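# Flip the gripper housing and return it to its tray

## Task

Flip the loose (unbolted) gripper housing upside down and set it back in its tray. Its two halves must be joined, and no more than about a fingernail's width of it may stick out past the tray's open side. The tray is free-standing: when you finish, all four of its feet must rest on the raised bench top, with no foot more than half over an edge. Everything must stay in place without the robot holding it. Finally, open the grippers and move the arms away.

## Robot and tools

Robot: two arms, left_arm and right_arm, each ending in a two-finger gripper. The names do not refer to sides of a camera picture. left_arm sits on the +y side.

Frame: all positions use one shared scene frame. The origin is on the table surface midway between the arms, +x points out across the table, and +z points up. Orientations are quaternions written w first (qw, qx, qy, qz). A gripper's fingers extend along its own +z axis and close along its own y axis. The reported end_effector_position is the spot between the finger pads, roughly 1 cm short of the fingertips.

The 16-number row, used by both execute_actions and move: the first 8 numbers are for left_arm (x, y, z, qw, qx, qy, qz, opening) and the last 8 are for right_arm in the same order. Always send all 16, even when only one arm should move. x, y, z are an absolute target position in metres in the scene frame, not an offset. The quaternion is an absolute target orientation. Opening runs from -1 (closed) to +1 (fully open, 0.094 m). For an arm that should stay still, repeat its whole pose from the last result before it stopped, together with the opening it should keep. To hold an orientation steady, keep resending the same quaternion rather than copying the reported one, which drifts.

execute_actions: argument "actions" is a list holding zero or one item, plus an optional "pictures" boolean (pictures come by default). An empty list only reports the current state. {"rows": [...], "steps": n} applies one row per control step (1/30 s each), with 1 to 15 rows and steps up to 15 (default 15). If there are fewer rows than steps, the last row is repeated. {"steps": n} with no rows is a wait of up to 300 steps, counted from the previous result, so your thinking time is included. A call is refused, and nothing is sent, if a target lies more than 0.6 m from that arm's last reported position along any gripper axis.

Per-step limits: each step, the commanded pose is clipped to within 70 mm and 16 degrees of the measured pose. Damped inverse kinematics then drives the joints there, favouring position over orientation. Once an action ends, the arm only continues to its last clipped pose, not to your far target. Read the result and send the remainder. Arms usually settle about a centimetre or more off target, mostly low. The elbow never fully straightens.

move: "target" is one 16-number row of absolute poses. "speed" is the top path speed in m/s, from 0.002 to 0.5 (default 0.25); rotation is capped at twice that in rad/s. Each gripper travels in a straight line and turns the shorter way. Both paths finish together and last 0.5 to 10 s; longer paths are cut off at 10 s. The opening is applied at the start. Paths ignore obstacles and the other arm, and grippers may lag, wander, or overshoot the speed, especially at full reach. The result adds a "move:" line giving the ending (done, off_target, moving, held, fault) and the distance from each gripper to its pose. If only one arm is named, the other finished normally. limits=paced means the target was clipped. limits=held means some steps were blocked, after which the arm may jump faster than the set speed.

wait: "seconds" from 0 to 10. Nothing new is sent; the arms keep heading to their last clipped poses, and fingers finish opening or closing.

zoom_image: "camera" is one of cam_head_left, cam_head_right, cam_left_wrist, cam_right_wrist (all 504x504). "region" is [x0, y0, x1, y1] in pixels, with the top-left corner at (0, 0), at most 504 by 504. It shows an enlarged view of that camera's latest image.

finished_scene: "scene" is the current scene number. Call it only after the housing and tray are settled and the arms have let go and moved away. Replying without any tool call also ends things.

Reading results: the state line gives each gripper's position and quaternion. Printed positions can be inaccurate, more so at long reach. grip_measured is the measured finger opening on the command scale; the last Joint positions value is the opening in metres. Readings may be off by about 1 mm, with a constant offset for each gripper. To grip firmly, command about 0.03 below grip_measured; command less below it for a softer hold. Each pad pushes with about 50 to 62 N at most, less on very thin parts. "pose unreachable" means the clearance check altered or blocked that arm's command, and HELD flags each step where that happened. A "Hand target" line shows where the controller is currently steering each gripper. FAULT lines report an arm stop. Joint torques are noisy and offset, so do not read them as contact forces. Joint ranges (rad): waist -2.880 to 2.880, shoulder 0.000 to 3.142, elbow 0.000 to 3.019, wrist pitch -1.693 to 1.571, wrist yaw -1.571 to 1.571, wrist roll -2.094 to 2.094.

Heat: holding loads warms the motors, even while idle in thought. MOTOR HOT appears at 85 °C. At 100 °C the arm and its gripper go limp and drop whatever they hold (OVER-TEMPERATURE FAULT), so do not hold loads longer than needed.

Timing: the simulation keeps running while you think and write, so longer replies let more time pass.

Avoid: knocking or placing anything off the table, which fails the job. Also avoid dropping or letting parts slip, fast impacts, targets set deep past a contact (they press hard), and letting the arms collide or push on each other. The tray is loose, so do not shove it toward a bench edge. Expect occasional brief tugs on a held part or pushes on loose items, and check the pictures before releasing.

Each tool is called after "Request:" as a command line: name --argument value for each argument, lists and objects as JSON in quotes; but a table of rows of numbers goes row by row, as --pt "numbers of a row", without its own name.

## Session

Request:
execute_actions --actions '[]'

Scene clock: 0.00 s of 5467.00 s.
left_arm: end_effector_position=(+0.4849, +0.3313, +0.1989) grip_measured=+1.000 end_effector_quat_wxyz=(+0.183, +0.113, +0.977, -0.009) | right_arm: end_effector_position=(+0.1433, +0.1023, +0.1248) grip_measured=+1.000 end_effector_quat_wxyz=(+0.021, +0.177, +0.982, +0.066)
Joint positions: left_arm=[ 0.147  1.38   1.151 -0.984  0.09   0.3    0.094] | right_arm=[ 1.324  1.37   0.976 -1.039  0.02   1.586  0.094]
Joint velocities: left_arm=[-0.005 -0.015 -0.012  0.017 -0.037 -0.051  0.   ] | right_arm=[-0.005 -0.015  0.007  0.012  0.022 -0.022  0.   ]
Joint torques (N m, as the arm reports them, + toward a larger angle): no reading
Hand target (left_arm): +0.493, +0.332, +0.211; +0.196, +0.113, +0.974, -0.007
Hand target (right_arm): +0.146, +0.110, +0.131; +0.022, +0.177, +0.981, +0.075

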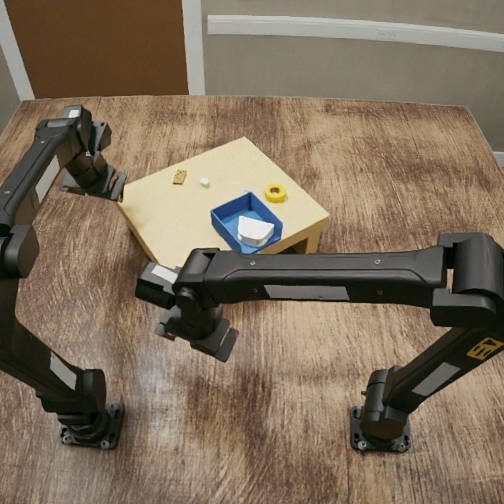

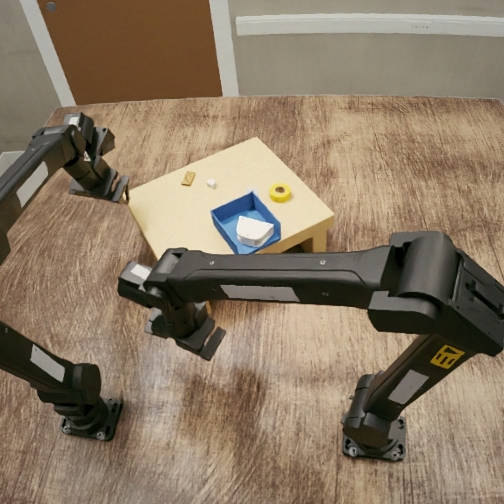

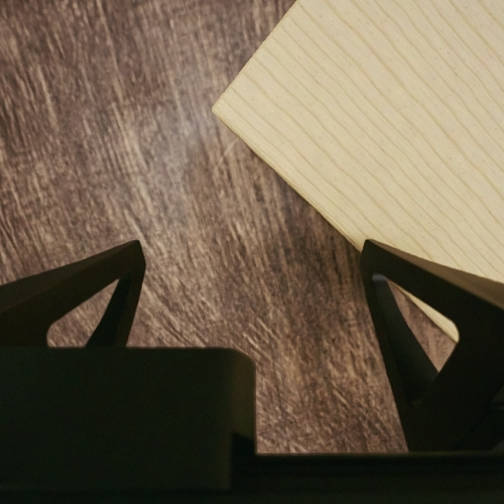

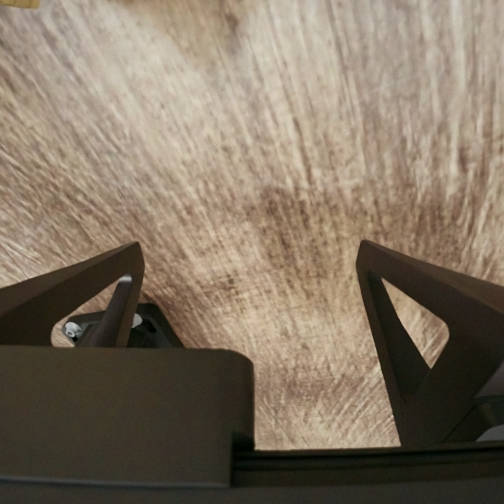

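Request:
move --target '[0.3,0.45,0.28,0.089,0,0.996,0,1,0.19,-0.06,0.3,0.1656,-0.2961,0.9392,0.0522,1]' --speed 0.3

Request:
move --target '[0.3,0.45,0.28,0.089,0,0.996,0,1,0.42,0.0,0.31,0.1656,-0.2961,0.9392,0.0522,1]' --speed 0.3

Scene clock: 6.27 s of 5467.00 s.
left_arm: end_effector_position=(+0.2945, +0.4478, +0.2662) grip_measured=+1.000 end_effector_quat_wxyz=(+0.077, -0.003, +0.997, -0.003) | right_arm: end_effector_position=(+0.1839, -0.0693, +0.2799) grip_measured=+1.000 end_effector_quat_wxyz=(+0.156, -0.297, +0.941, +0.038)
Joint positions: left_arm=[ 0.568  1.078  1.112 -1.472  0.079  0.496  0.094] | right_arm=[ 1.026  0.838  0.986 -1.419  0.121  0.304  0.094]
Joint velocities: left_arm=[ 0.005 -0.005 -0.012 -0.012 -0.037 -0.066  0.   ] | right_arm=[ 0.005 -0.005 -0.002  0.007  0.022 -0.125  0.   ]
Joint torques (N m, as the arm reports them, + toward a larger angle): left_arm=[ 1.58 -6.13 12.08  0.44  0.01  0.  ] | right_arm=[-0.43 -2.2  11.77  0.69 -0.05 -0.17]
Hand target (left_arm): +0.297, +0.451, +0.280; +0.088, +0.000, +0.996, +0.004
Hand target (right_arm): +0.189, -0.065, +0.301; +0.170, -0.297, +0.938, +0.049
Off the commanded pose (left_arm): 0.015 m, 1 deg.
Off the commanded pose (right_arm): 0.023 m, 2 deg.
After step 90, 0.90 s passed at rest.
move: off_target (left_arm, right_arm)

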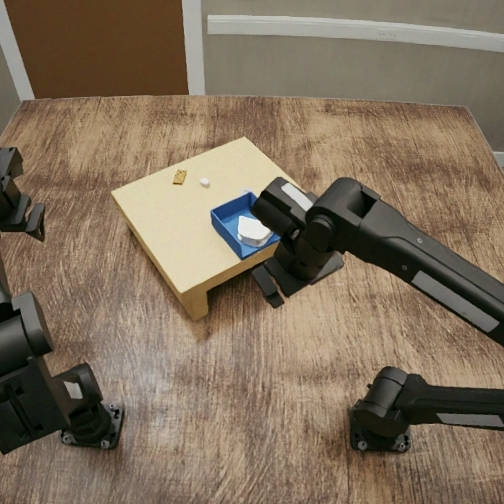

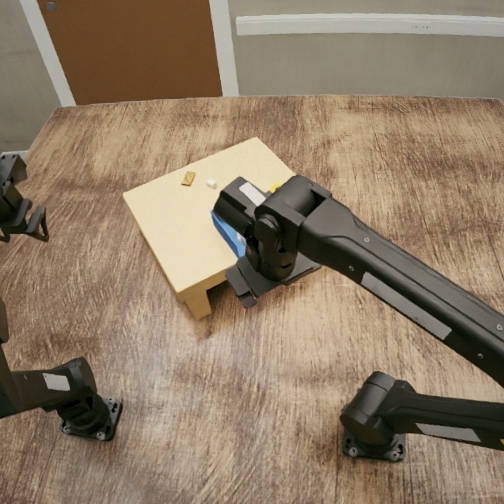

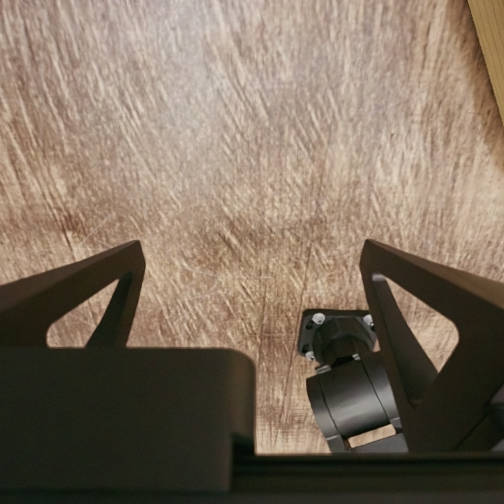

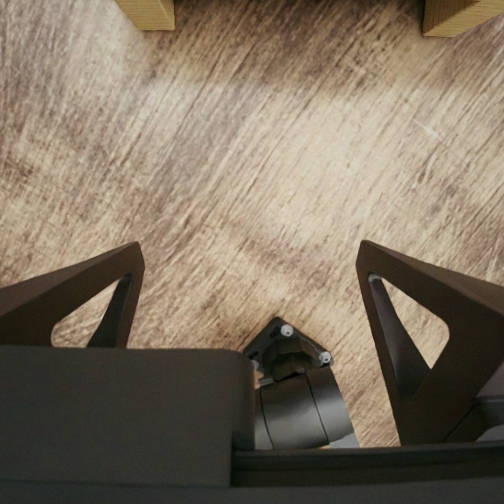

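Scene clock: 7.57 s of 5467.00 s.
left_arm: end_effector_position=(+0.2948, +0.4472, +0.2663) grip_measured=+1.000 end_effector_quat_wxyz=(+0.078, -0.003, +0.997, -0.005) | right_arm: end_effector_position=(+0.4118, -0.0082, +0.2877) grip_measured=+1.000 end_effector_quat_wxyz=(+0.145, -0.293, +0.944, +0.040)
Joint positions: left_arm=[ 0.568  1.078  1.112 -1.472  0.084  0.496  0.094] | right_arm=[ 0.673  1.411  1.43  -1.287  0.004 -0.021  0.094]
Joint velocities: left_arm=[ 0.005 -0.005 -0.002 -0.002 -0.022 -0.007  0.   ] | right_arm=[-0.005 -0.005 -0.012 -0.007 -0.007 -0.022  0.   ]
Joint torques (N m, as the arm reports them, + toward a larger angle): left_arm=[ 1.31 -6.35 12.3   0.4   0.16  0.03] | right_arm=[  0.21 -11.74  11.97   1.14  -0.14  -0.14]
Hand target (left_arm): +0.300, +0.450, +0.280; +0.089, -0.000, +0.996, +0.000
Hand target (right_arm): +0.421, -0.002, +0.311; +0.170, -0.297, +0.938, +0.048
Off the commanded pose (left_arm): 0.015 m, 1 deg.
Off the commanded pose (right_arm): 0.025 m, 3 deg.
move: off_target (left_arm, right_arm)

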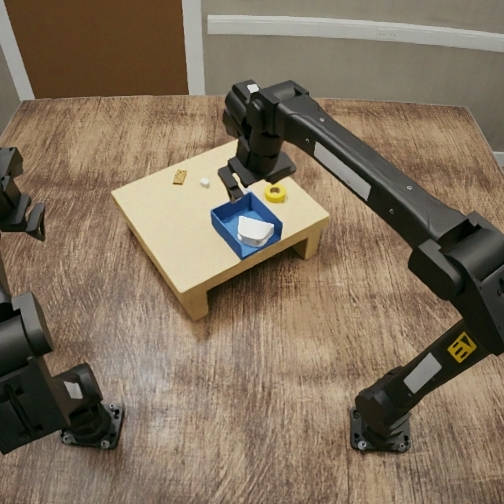

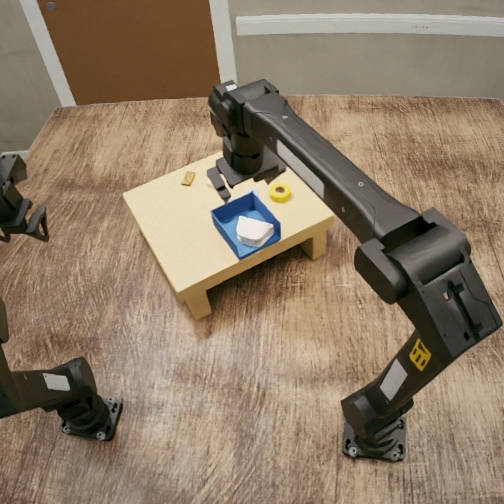

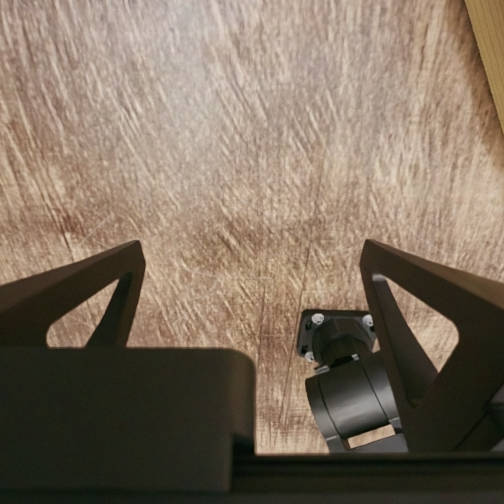

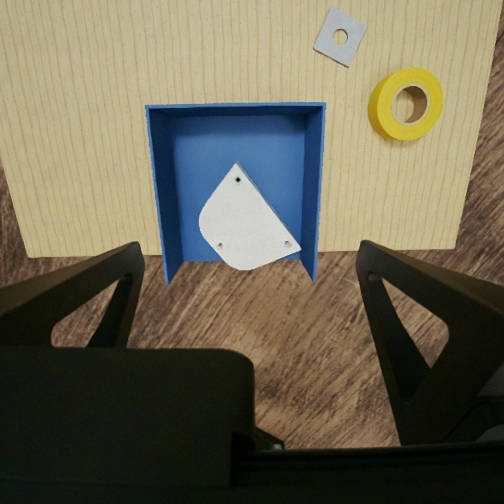

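Request:
move --target '[0.2948,0.4472,0.2663,0.078,-0.003,0.997,-0.005,1,0.3985,-0.011,0.235,0.0851,-0.5775,0.8096,0.0607,0.45]' --speed 0.25

Scene clock: 23.63 s of 5467.00 s.
left_arm: end_effector_position=(+0.2948, +0.4472, +0.2663) grip_measured=+1.000 end_effector_quat_wxyz=(+0.078, -0.003, +0.997, -0.005) | right_arm: end_effector_position=(+0.3997, -0.0067, +0.2442) grip_measured=+0.451 end_effector_quat_wxyz=(+0.101, -0.575, +0.810, +0.059)
Joint positions: left_arm=[ 0.568  1.078  1.112 -1.472  0.084  0.496  0.094] | right_arm=[ 0.641  1.457  1.377 -1.297 -0.131 -0.674  0.068]
Joint velocities: left_arm=[-0.024 -0.015  0.007 -0.002 -0.007 -0.007  0.   ] | right_arm=[-0.005 -0.015 -0.007 -0.012 -0.007 -0.051  0.   ]
Joint torques (N m, as the arm reports them, + toward a larger angle): left_arm=[ 1.35 -6.29  9.48  0.78  0.06 -0.04] | right_arm=[ -0.47 -10.85   7.59   0.51  -0.28  -0.13]
Hand target (left_arm): +0.295, +0.447, +0.266; +0.078, -0.003, +0.997, -0.005
Hand target (right_arm): +0.399, -0.011, +0.234; +0.086, -0.577, +0.810, +0.061
Off the commanded pose (left_arm): 0.000 m, 0 deg.
Off the commanded pose (right_arm): 0.010 m, 2 deg.
After step 90, 11.23 s passed at rest.
move: done

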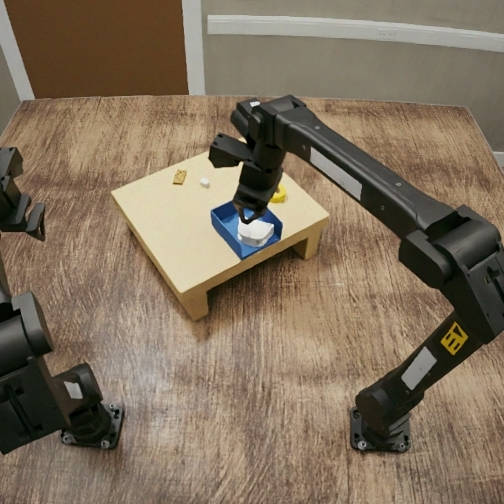

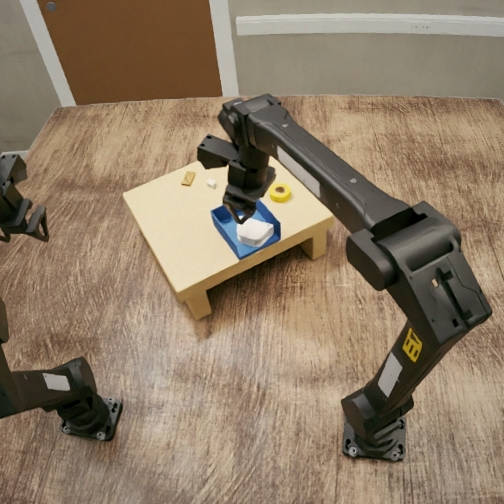

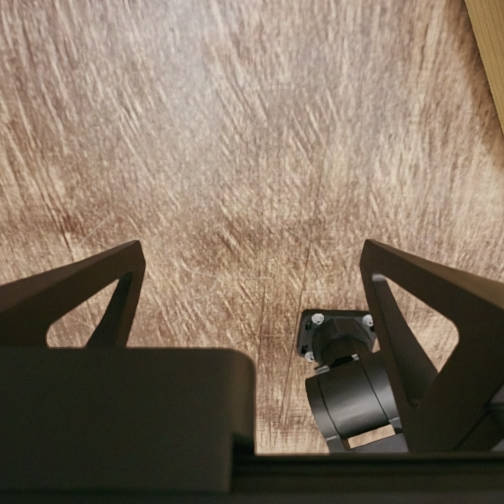

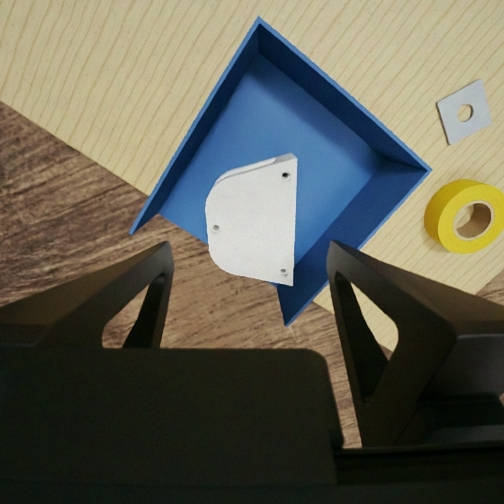

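Request:
move --target '[0.2948,0.4472,0.2663,0.078,-0.003,0.997,-0.005,1,0.3975,-0.014,0.195,0.0851,-0.5775,0.8096,0.0607,0.4]' --speed 0.08

Scene clock: 27.70 s of 5467.00 s.
left_arm: end_effector_position=(+0.2948, +0.4472, +0.2663) grip_measured=+1.000 end_effector_quat_wxyz=(+0.078, -0.003, +0.997, -0.005) | right_arm: end_effector_position=(+0.3950, -0.0121, +0.2028) grip_measured=+0.401 end_effector_quat_wxyz=(+0.089, -0.577, +0.810, +0.059)
Joint positions: left_arm=[ 0.568  1.078  1.112 -1.472  0.084  0.496  0.094] | right_arm=[ 0.637  1.468  1.282 -1.215 -0.131 -0.682  0.066]
Joint velocities: left_arm=[-0.005 -0.005 -0.007 -0.002 -0.022 -0.037  0.   ] | right_arm=[ 0.005 -0.015 -0.007  0.007 -0.037 -0.022  0.   ]
Joint torques (N m, as the arm reports them, + toward a larger angle): left_arm=[ 1.34 -6.39  9.48  0.78  0.05 -0.04] | right_arm=[ -0.43 -10.92   7.47   1.15  -0.26  -0.17]
Hand target (left_arm): +0.295, +0.447, +0.266; +0.078, -0.003, +0.997, -0.005
Hand target (right_arm): +0.398, -0.014, +0.195; +0.085, -0.577, +0.810, +0.061
Off the commanded pose (left_arm): 0.000 m, 0 deg.
Off the commanded pose (right_arm): 0.008 m, 0 deg.
After step 90, 0.07 s passed at rest.
move: done

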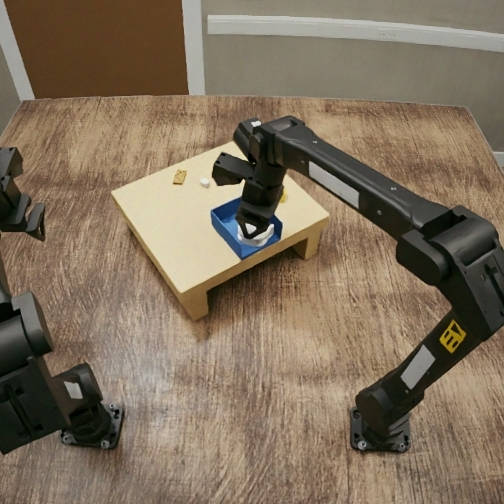

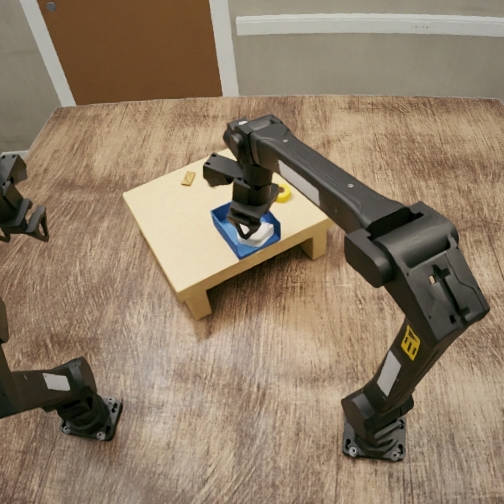

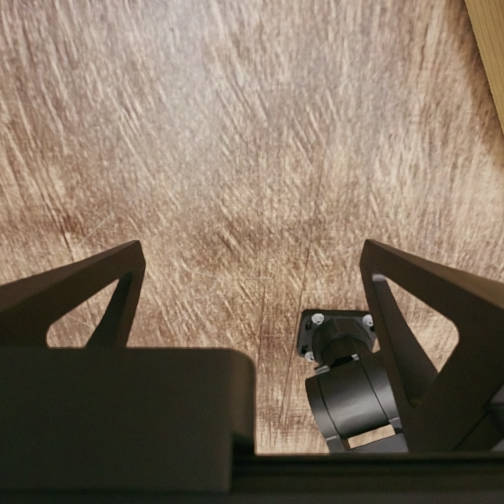

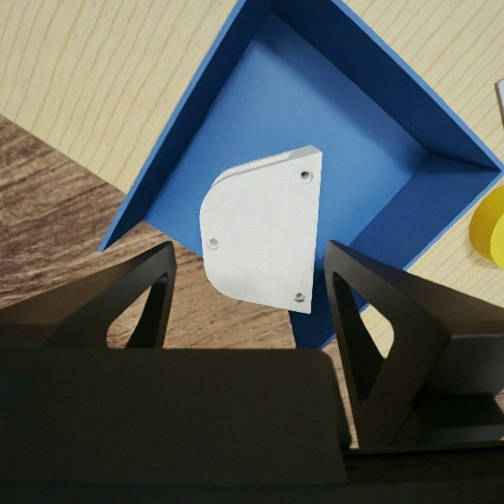

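Request:
move --target '[0.2948,0.4472,0.2663,0.078,-0.003,0.997,-0.005,1,0.402,-0.015,0.175,0.0851,-0.5775,0.8096,0.0607,0.42]' --speed 0.04

Scene clock: 30.67 s of 5467.00 s.
left_arm: end_effector_position=(+0.2948, +0.4472, +0.2663) grip_measured=+1.000 end_effector_quat_wxyz=(+0.078, -0.003, +0.997, -0.005) | right_arm: end_effector_position=(+0.3998, -0.0132, +0.1835) grip_measured=+0.419 end_effector_quat_wxyz=(+0.089, -0.577, +0.810, +0.059)
Joint positions: left_arm=[ 0.568  1.078  1.112 -1.472  0.084  0.496  0.094] | right_arm=[ 0.63   1.487  1.251 -1.165 -0.131 -0.689  0.067]
Joint velocities: left_arm=[-0.015 -0.005 -0.012 -0.002 -0.022 -0.022  0.   ] | right_arm=[-0.005 -0.005  0.002 -0.002  0.007 -0.066  0.001]
Joint torques (N m, as the arm reports them, + toward a larger angle): left_arm=[ 1.11 -6.37  9.45  0.8   0.06 -0.05] | right_arm=[ -0.37 -11.3    7.34   1.22  -0.3   -0.15]
Hand target (left_arm): +0.295, +0.447, +0.266; +0.078, -0.003, +0.997, -0.005
Hand target (right_arm): +0.402, -0.015, +0.175; +0.085, -0.578, +0.810, +0.061
Off the commanded pose (left_arm): 0.000 m, 0 deg.
Off the commanded pose (right_arm): 0.009 m, 1 deg.
move: done

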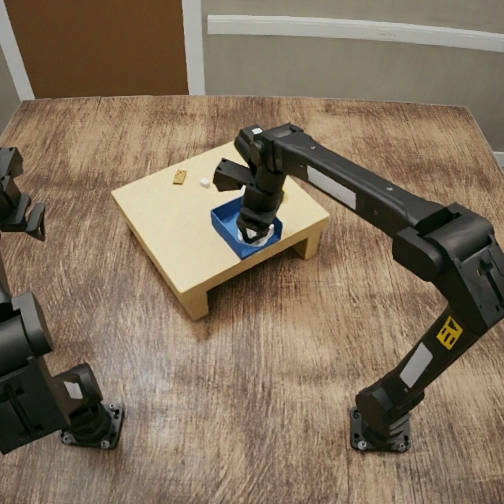

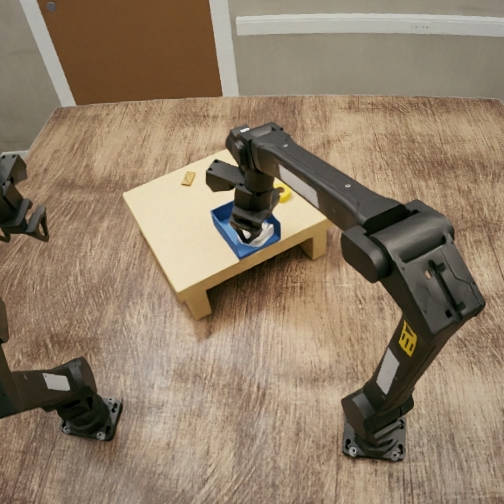

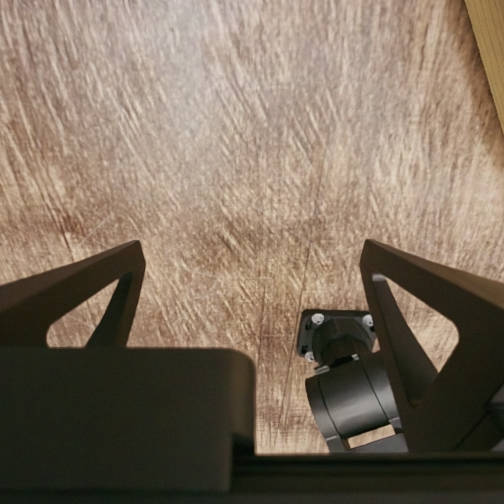

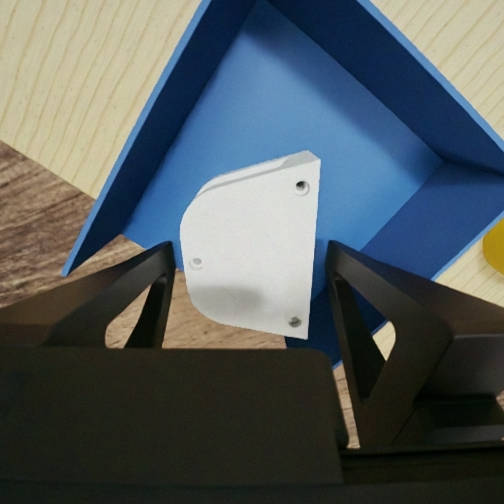

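Request:
move --target '[0.2948,0.4472,0.2663,0.078,-0.003,0.997,-0.005,1,0.400,-0.020,0.158,0.0851,-0.5775,0.8096,0.0607,0.42]' --speed 0.03

Scene clock: 35.57 s of 5467.00 s.
left_arm: end_effector_position=(+0.2948, +0.4472, +0.2663) grip_measured=+1.000 end_effector_quat_wxyz=(+0.078, -0.003, +0.997, -0.005) | right_arm: end_effector_position=(+0.4003, -0.0134, +0.1735) grip_measured=+0.419 end_effector_quat_wxyz=(+0.097, -0.578, +0.808, +0.062)
Joint positions: left_arm=[ 0.568  1.078  1.112 -1.472  0.084  0.496  0.094] | right_arm=[ 0.625  1.487  1.222 -1.123 -0.14  -0.697  0.067]
Joint velocities: left_arm=[-0.005  0.005 -0.007 -0.012 -0.007  0.007  0.   ] | right_arm=[ 0.015 -0.005  0.007  0.002 -0.037 -0.051  0.001]
Joint torques (N m, as the arm reports them, + toward a larger angle): left_arm=[ 1.3  -6.48  9.49  0.76  0.06 -0.05] | right_arm=[ -0.82 -10.87   6.2    1.34  -0.03  -0.16]
Hand target (left_arm): +0.295, +0.447, +0.266; +0.078, -0.003, +0.997, -0.005
Hand target (right_arm): +0.400, -0.020, +0.158; +0.085, -0.577, +0.810, +0.061
Off the commanded pose (left_arm): 0.000 m, 0 deg.
Off the commanded pose (right_arm): 0.017 m, 1 deg.
After step 90, 0.80 s passed at rest.
move: off_target (right_arm)

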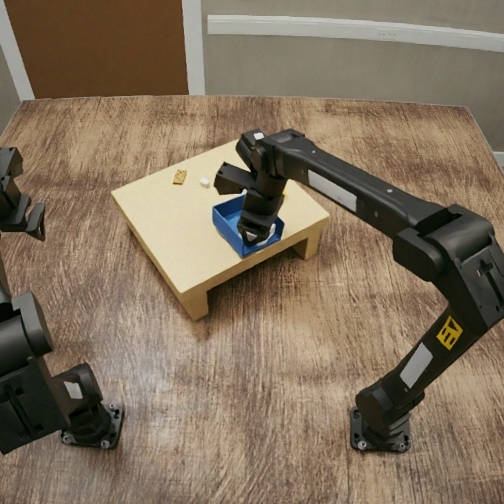

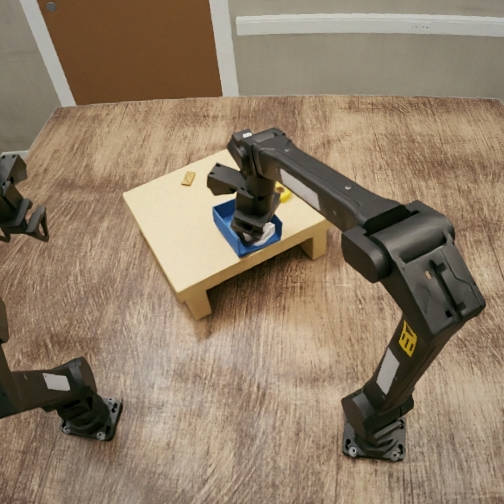

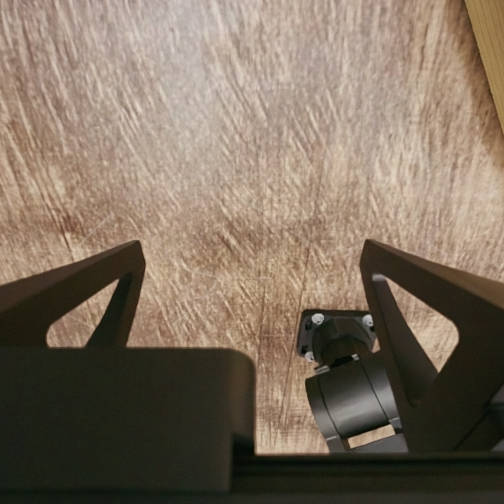

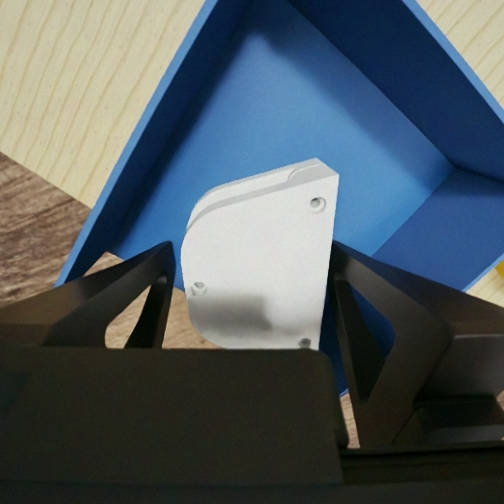

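Request:
move --target '[0.2948,0.4472,0.2663,0.078,-0.003,0.997,-0.005,1,0.402,-0.012,0.185,0,-0.5807,0.8141,0,0.42]' --speed 0.08

Scene clock: 41.73 s of 5467.00 s.
left_arm: end_effector_position=(+0.2948, +0.4472, +0.2663) grip_measured=+1.000 end_effector_quat_wxyz=(+0.078, -0.003, +0.997, -0.005) | right_arm: end_effector_position=(+0.3897, -0.0217, +0.1739) grip_measured=+0.419 end_effector_quat_wxyz=(-0.011, -0.582, +0.813, +0.005)
Joint positions: left_arm=[ 0.568  1.078  1.112 -1.472  0.084  0.496  0.094] | right_arm=[ 0.67   1.577  1.342 -1.358 -0.009 -0.666  0.067]
Joint velocities: left_arm=[-0.015 -0.005  0.012  0.017  0.037 -0.066  0.   ] | right_arm=[-0.005  0.005 -0.002  0.002  0.022 -0.051  0.001]
Joint torques (N m, as the arm reports them, + toward a larger angle): left_arm=[ 1.28 -6.39  9.5   0.78  0.05 -0.05] | right_arm=[  0.86 -11.75  10.99   0.11   0.14   0.04]
Hand target (left_arm): +0.295, +0.447, +0.266; +0.078, -0.003, +0.997, -0.005
Hand target (right_arm): +0.401, -0.012, +0.184; -0.001, -0.580, +0.814, +0.002
Off the commanded pose (left_arm): 0.000 m, 0 deg.
Off the commanded pose (right_arm): 0.019 m, 1 deg.
After step 90, 1.43 s passed at rest.
move: off_target (right_arm)

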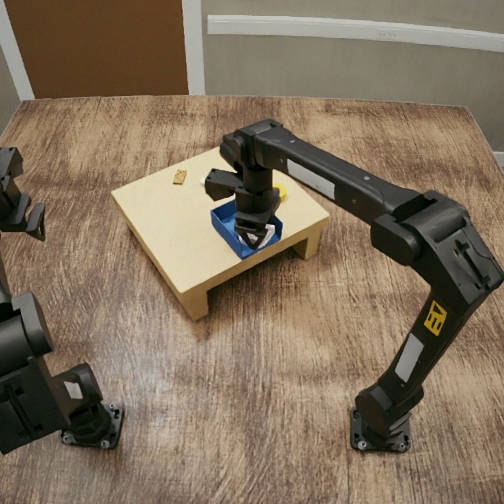

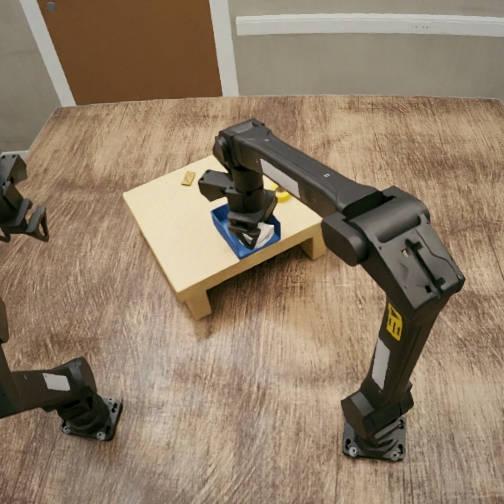

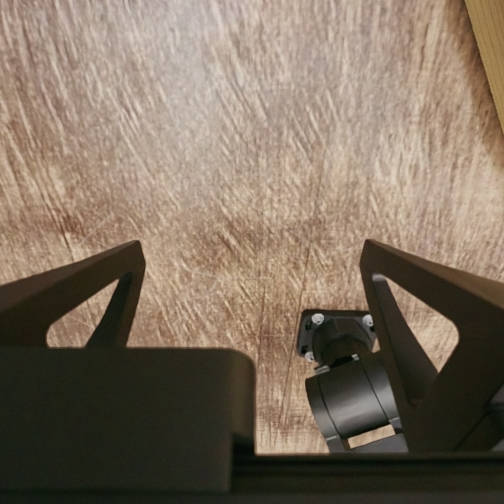

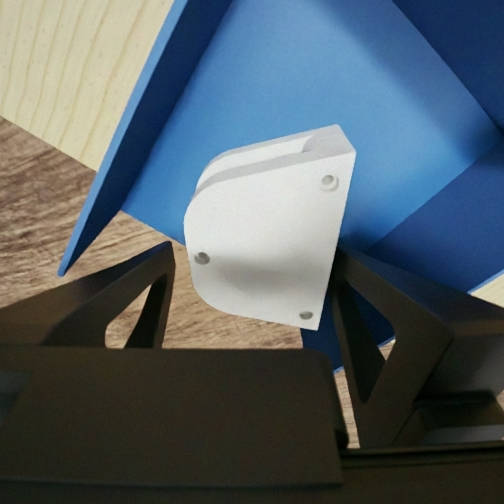

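Request:
move --target '[0.2948,0.4472,0.2663,0.078,-0.003,0.997,-0.005,1,0.384,-0.011,0.160,0,-0.5446,0.8387,0,0.38]' --speed 0.03

Scene clock: 46.57 s of 5467.00 s.
left_arm: end_effector_position=(+0.2948, +0.4472, +0.2663) grip_measured=+1.000 end_effector_quat_wxyz=(+0.078, -0.003, +0.997, -0.005) | right_arm: end_effector_position=(+0.3892, -0.0145, +0.1661) grip_measured=+0.381 end_effector_quat_wxyz=(+0.002, -0.545, +0.839, +0.001)
Joint positions: left_arm=[ 0.568  1.078  1.112 -1.472  0.084  0.496  0.094] | right_arm=[ 0.687  1.574  1.317 -1.31  -0.002 -0.558  0.065]
Joint velocities: left_arm=[ 0.005 -0.005 -0.002 -0.007 -0.037 -0.007  0.   ] | right_arm=[-0.005  0.005 -0.012  0.007  0.022 -0.007 -0.001]
Joint torques (N m, as the arm reports them, + toward a larger angle): left_arm=[ 1.16 -6.21  9.48  0.75  0.06 -0.05] | right_arm=[  1.58 -13.24   6.43   1.     0.02   0.06]
Hand target (left_arm): +0.295, +0.447, +0.266; +0.078, -0.003, +0.997, -0.005
Hand target (right_arm): +0.384, -0.011, +0.160; -0.000, -0.545, +0.839, +0.000
Off the commanded pose (left_arm): 0.000 m, 0 deg.
Off the commanded pose (right_arm): 0.009 m, 0 deg.
After step 90, 0.03 s passed at rest.
move: done

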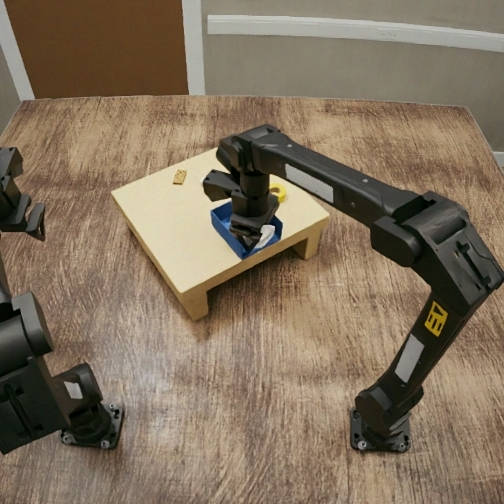

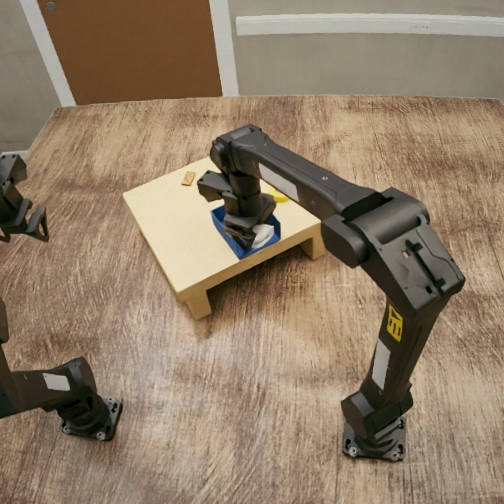

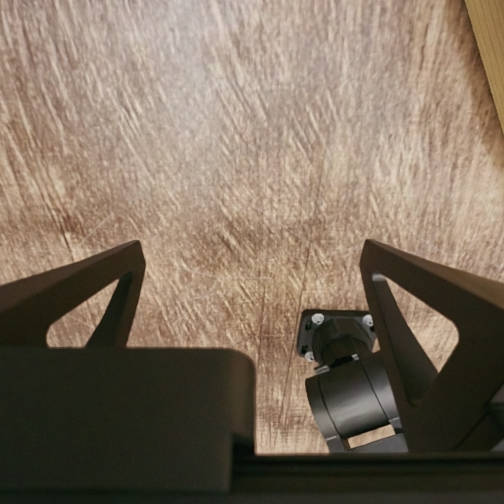

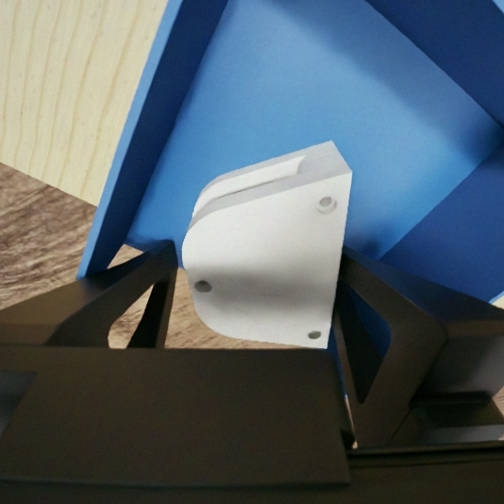

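Request:
move --target '[0.2948,0.4472,0.2663,0.078,-0.003,0.997,-0.005,1,0.3892,-0.0165,0.157,0,-0.5446,0.8387,0,0.1]' --speed 0.03

Scene clock: 51.83 s of 5467.00 s.
left_arm: end_effector_position=(+0.2948, +0.4472, +0.2663) grip_measured=+1.000 end_effector_quat_wxyz=(+0.078, -0.003, +0.997, -0.005) | right_arm: end_effector_position=(+0.3899, -0.0140, +0.1660) grip_measured=+0.108 end_effector_quat_wxyz=(+0.004, -0.544, +0.839, +0.001)
Joint positions: left_arm=[ 0.568  1.078  1.112 -1.472  0.084  0.496  0.094] | right_arm=[ 0.687  1.574  1.317 -1.305 -0.002 -0.556  0.052]
Joint velocities: left_arm=[-0.005 -0.005  0.002  0.007  0.007  0.007  0.   ] | right_arm=[-0.005 -0.015  0.002 -0.012 -0.081 -0.081  0.   ]
Joint torques (N m, as the arm reports them, + toward a larger angle): left_arm=[ 1.39 -6.31  9.51  0.78  0.07 -0.04] | right_arm=[ -0.02 -12.79   6.29   1.09   0.03  -0.11]
Hand target (left_arm): +0.295, +0.447, +0.266; +0.078, -0.003, +0.997, -0.005
Hand target (right_arm): +0.389, -0.016, +0.157; +0.000, -0.545, +0.839, +0.000
Off the commanded pose (left_arm): 0.000 m, 0 deg.
Off the commanded pose (right_arm): 0.009 m, 1 deg.
After step 90, 1.57 s passed at rest.
move: done

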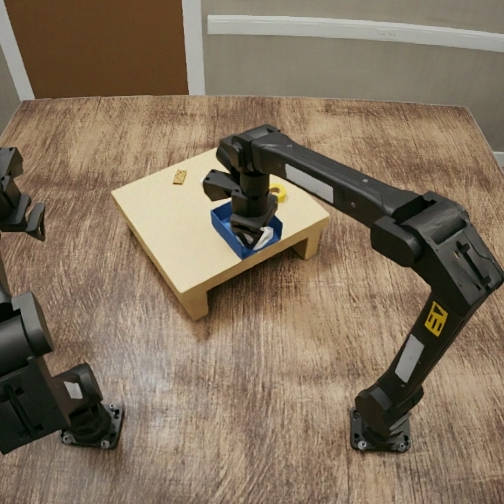

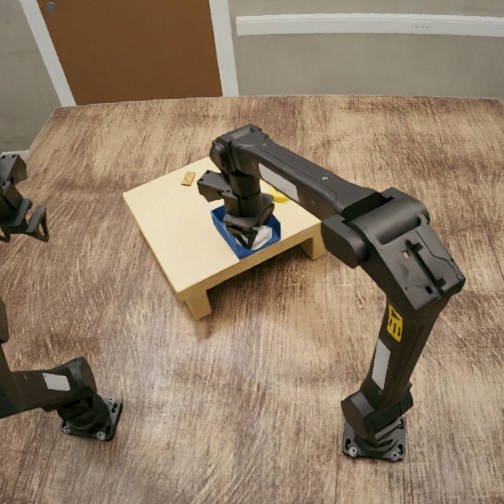

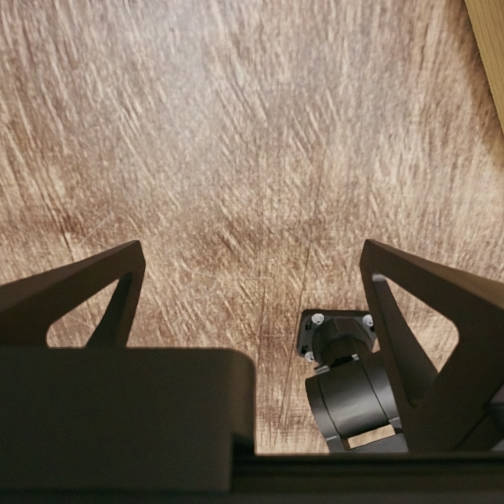

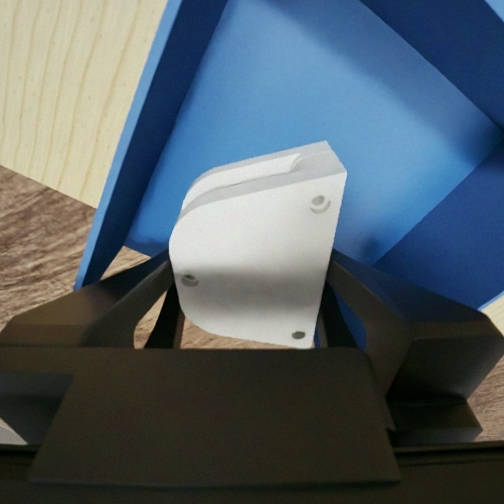

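Request:
move --target '[0.2948,0.4472,0.2663,0.078,-0.003,0.997,-0.005,1,0.3899,-0.014,0.17,0,-0.3007,0.9537,0,0.075]' --speed 0.15

Request:
move --target '[0.2948,0.4472,0.2663,0.078,-0.003,0.997,-0.005,1,0.3784,-0.0206,0.166,0,-0.3007,0.9537,0,0.075]' --speed 0.03

Scene clock: 59.13 s of 5467.00 s.
left_arm: end_effector_position=(+0.2948, +0.4472, +0.2663) grip_measured=+1.000 end_effector_quat_wxyz=(+0.078, -0.003, +0.997, -0.005) | right_arm: end_effector_position=(+0.3874, -0.0157, +0.1663) grip_measured=+0.092 end_effector_quat_wxyz=(-0.002, -0.307, +0.952, +0.001)
Joint positions: left_arm=[ 0.568  1.078  1.112 -1.472  0.084  0.496  0.094] | right_arm=[ 0.687  1.573  1.317 -1.317 -0.002 -0.03   0.051]
Joint velocities: left_arm=[-0.015  0.005 -0.007 -0.007  0.037 -0.037  0.   ] | right_arm=[ 0.024 -0.005 -0.017  0.002 -0.022 -0.022  0.   ]
Joint torques (N m, as the arm reports them, + toward a larger angle): left_arm=[ 1.27 -6.27  9.49  0.8   0.06 -0.04] | right_arm=[  0.33 -13.02   8.45   0.26   0.08   0.06]
Hand target (left_arm): +0.295, +0.447, +0.266; +0.078, -0.003, +0.997, -0.005
Hand target (right_arm): +0.390, -0.014, +0.170; -0.000, -0.301, +0.954, +0.000
Off the commanded pose (left_arm): 0.000 m, 0 deg.
Off the commanded pose (right_arm): 0.005 m, 1 deg.
After step 90, 2.03 s passed at rest.
move: done

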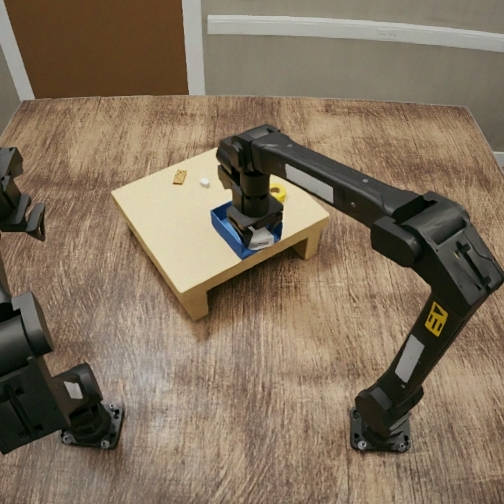

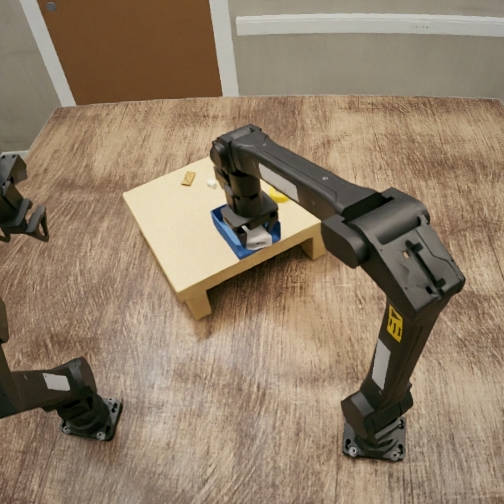

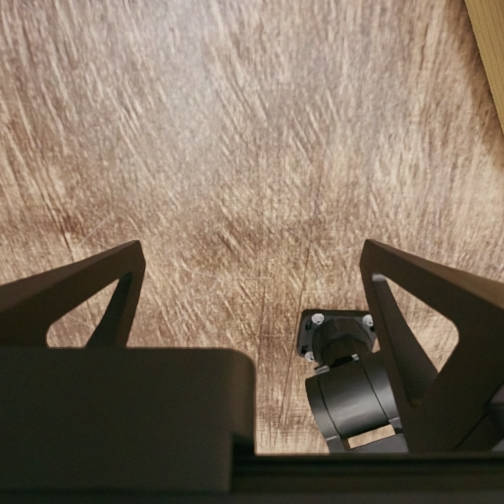

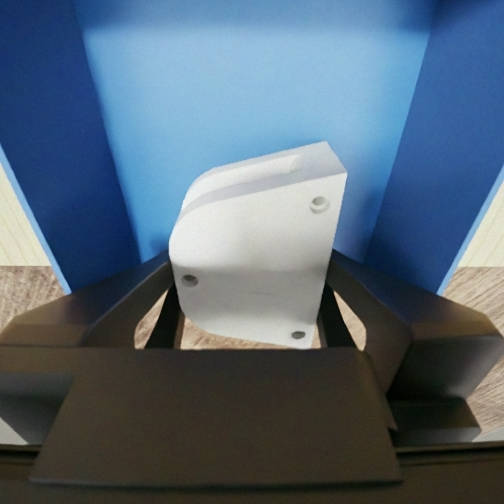

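Scene clock: 59.87 s of 5467.00 s.
left_arm: end_effector_position=(+0.2948, +0.4472, +0.2663) grip_measured=+1.000 end_effector_quat_wxyz=(+0.078, -0.003, +0.997, -0.005) | right_arm: end_effector_position=(+0.3801, -0.0207, +0.1667) grip_measured=+0.092 end_effector_quat_wxyz=(-0.003, -0.304, +0.953, +0.000)
Joint positions: left_arm=[ 0.568  1.078  1.112 -1.472  0.084  0.496  0.094] | right_arm=[ 0.687  1.552  1.293 -1.317 -0.002 -0.024  0.051]
Joint velocities: left_arm=[-0.015 -0.015 -0.002 -0.017  0.007  0.022  0.   ] | right_arm=[-0.005  0.005 -0.007 -0.002  0.037  0.037 -0.   ]
Joint torques (N m, as the arm reports them, + toward a larger angle): left_arm=[ 1.19 -6.38  9.47  0.77  0.06 -0.05] | right_arm=[  0.56 -13.53   6.8    0.87   0.08   0.05]
Hand target (left_arm): +0.295, +0.447, +0.266; +0.078, -0.003, +0.997, -0.005
Hand target (right_arm): +0.378, -0.021, +0.166; -0.000, -0.301, +0.954, +0.000
Off the commanded pose (left_arm): 0.000 m, 0 deg.
Off the commanded pose (right_arm): 0.002 m, 1 deg.
move: done

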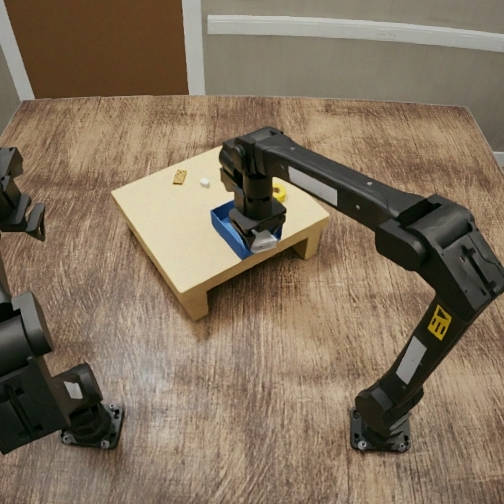

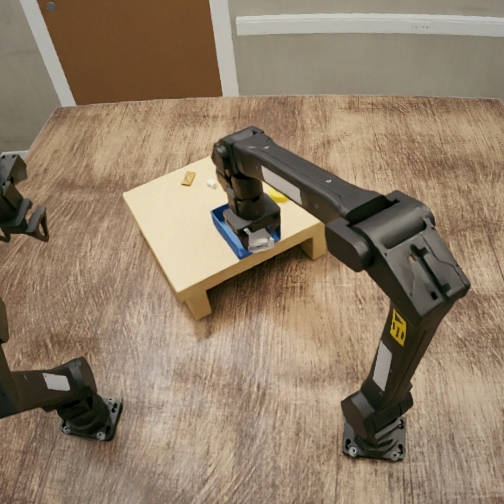

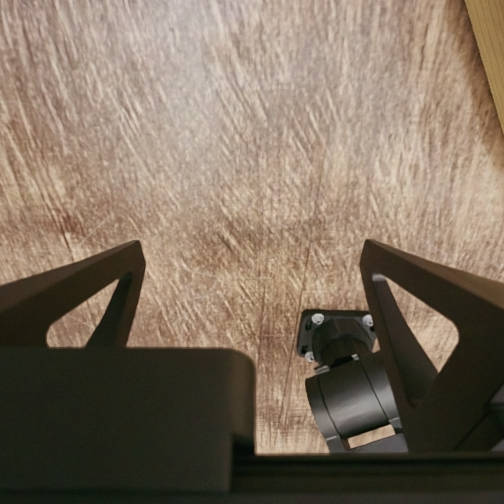

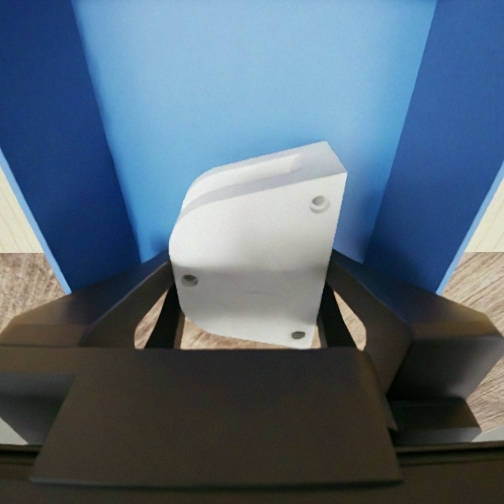

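Request:
zoom_image --camera "cam_head_left" --region '[200,190,310,280]'

Region (200, 190, 310, 280) of cam_head_left's 504x504 image, scaled by 4.582, with more detail than that image has; it fills the top 412 rows of this view, and the rest is white.

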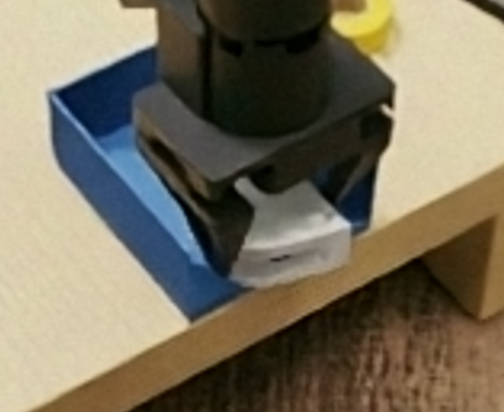

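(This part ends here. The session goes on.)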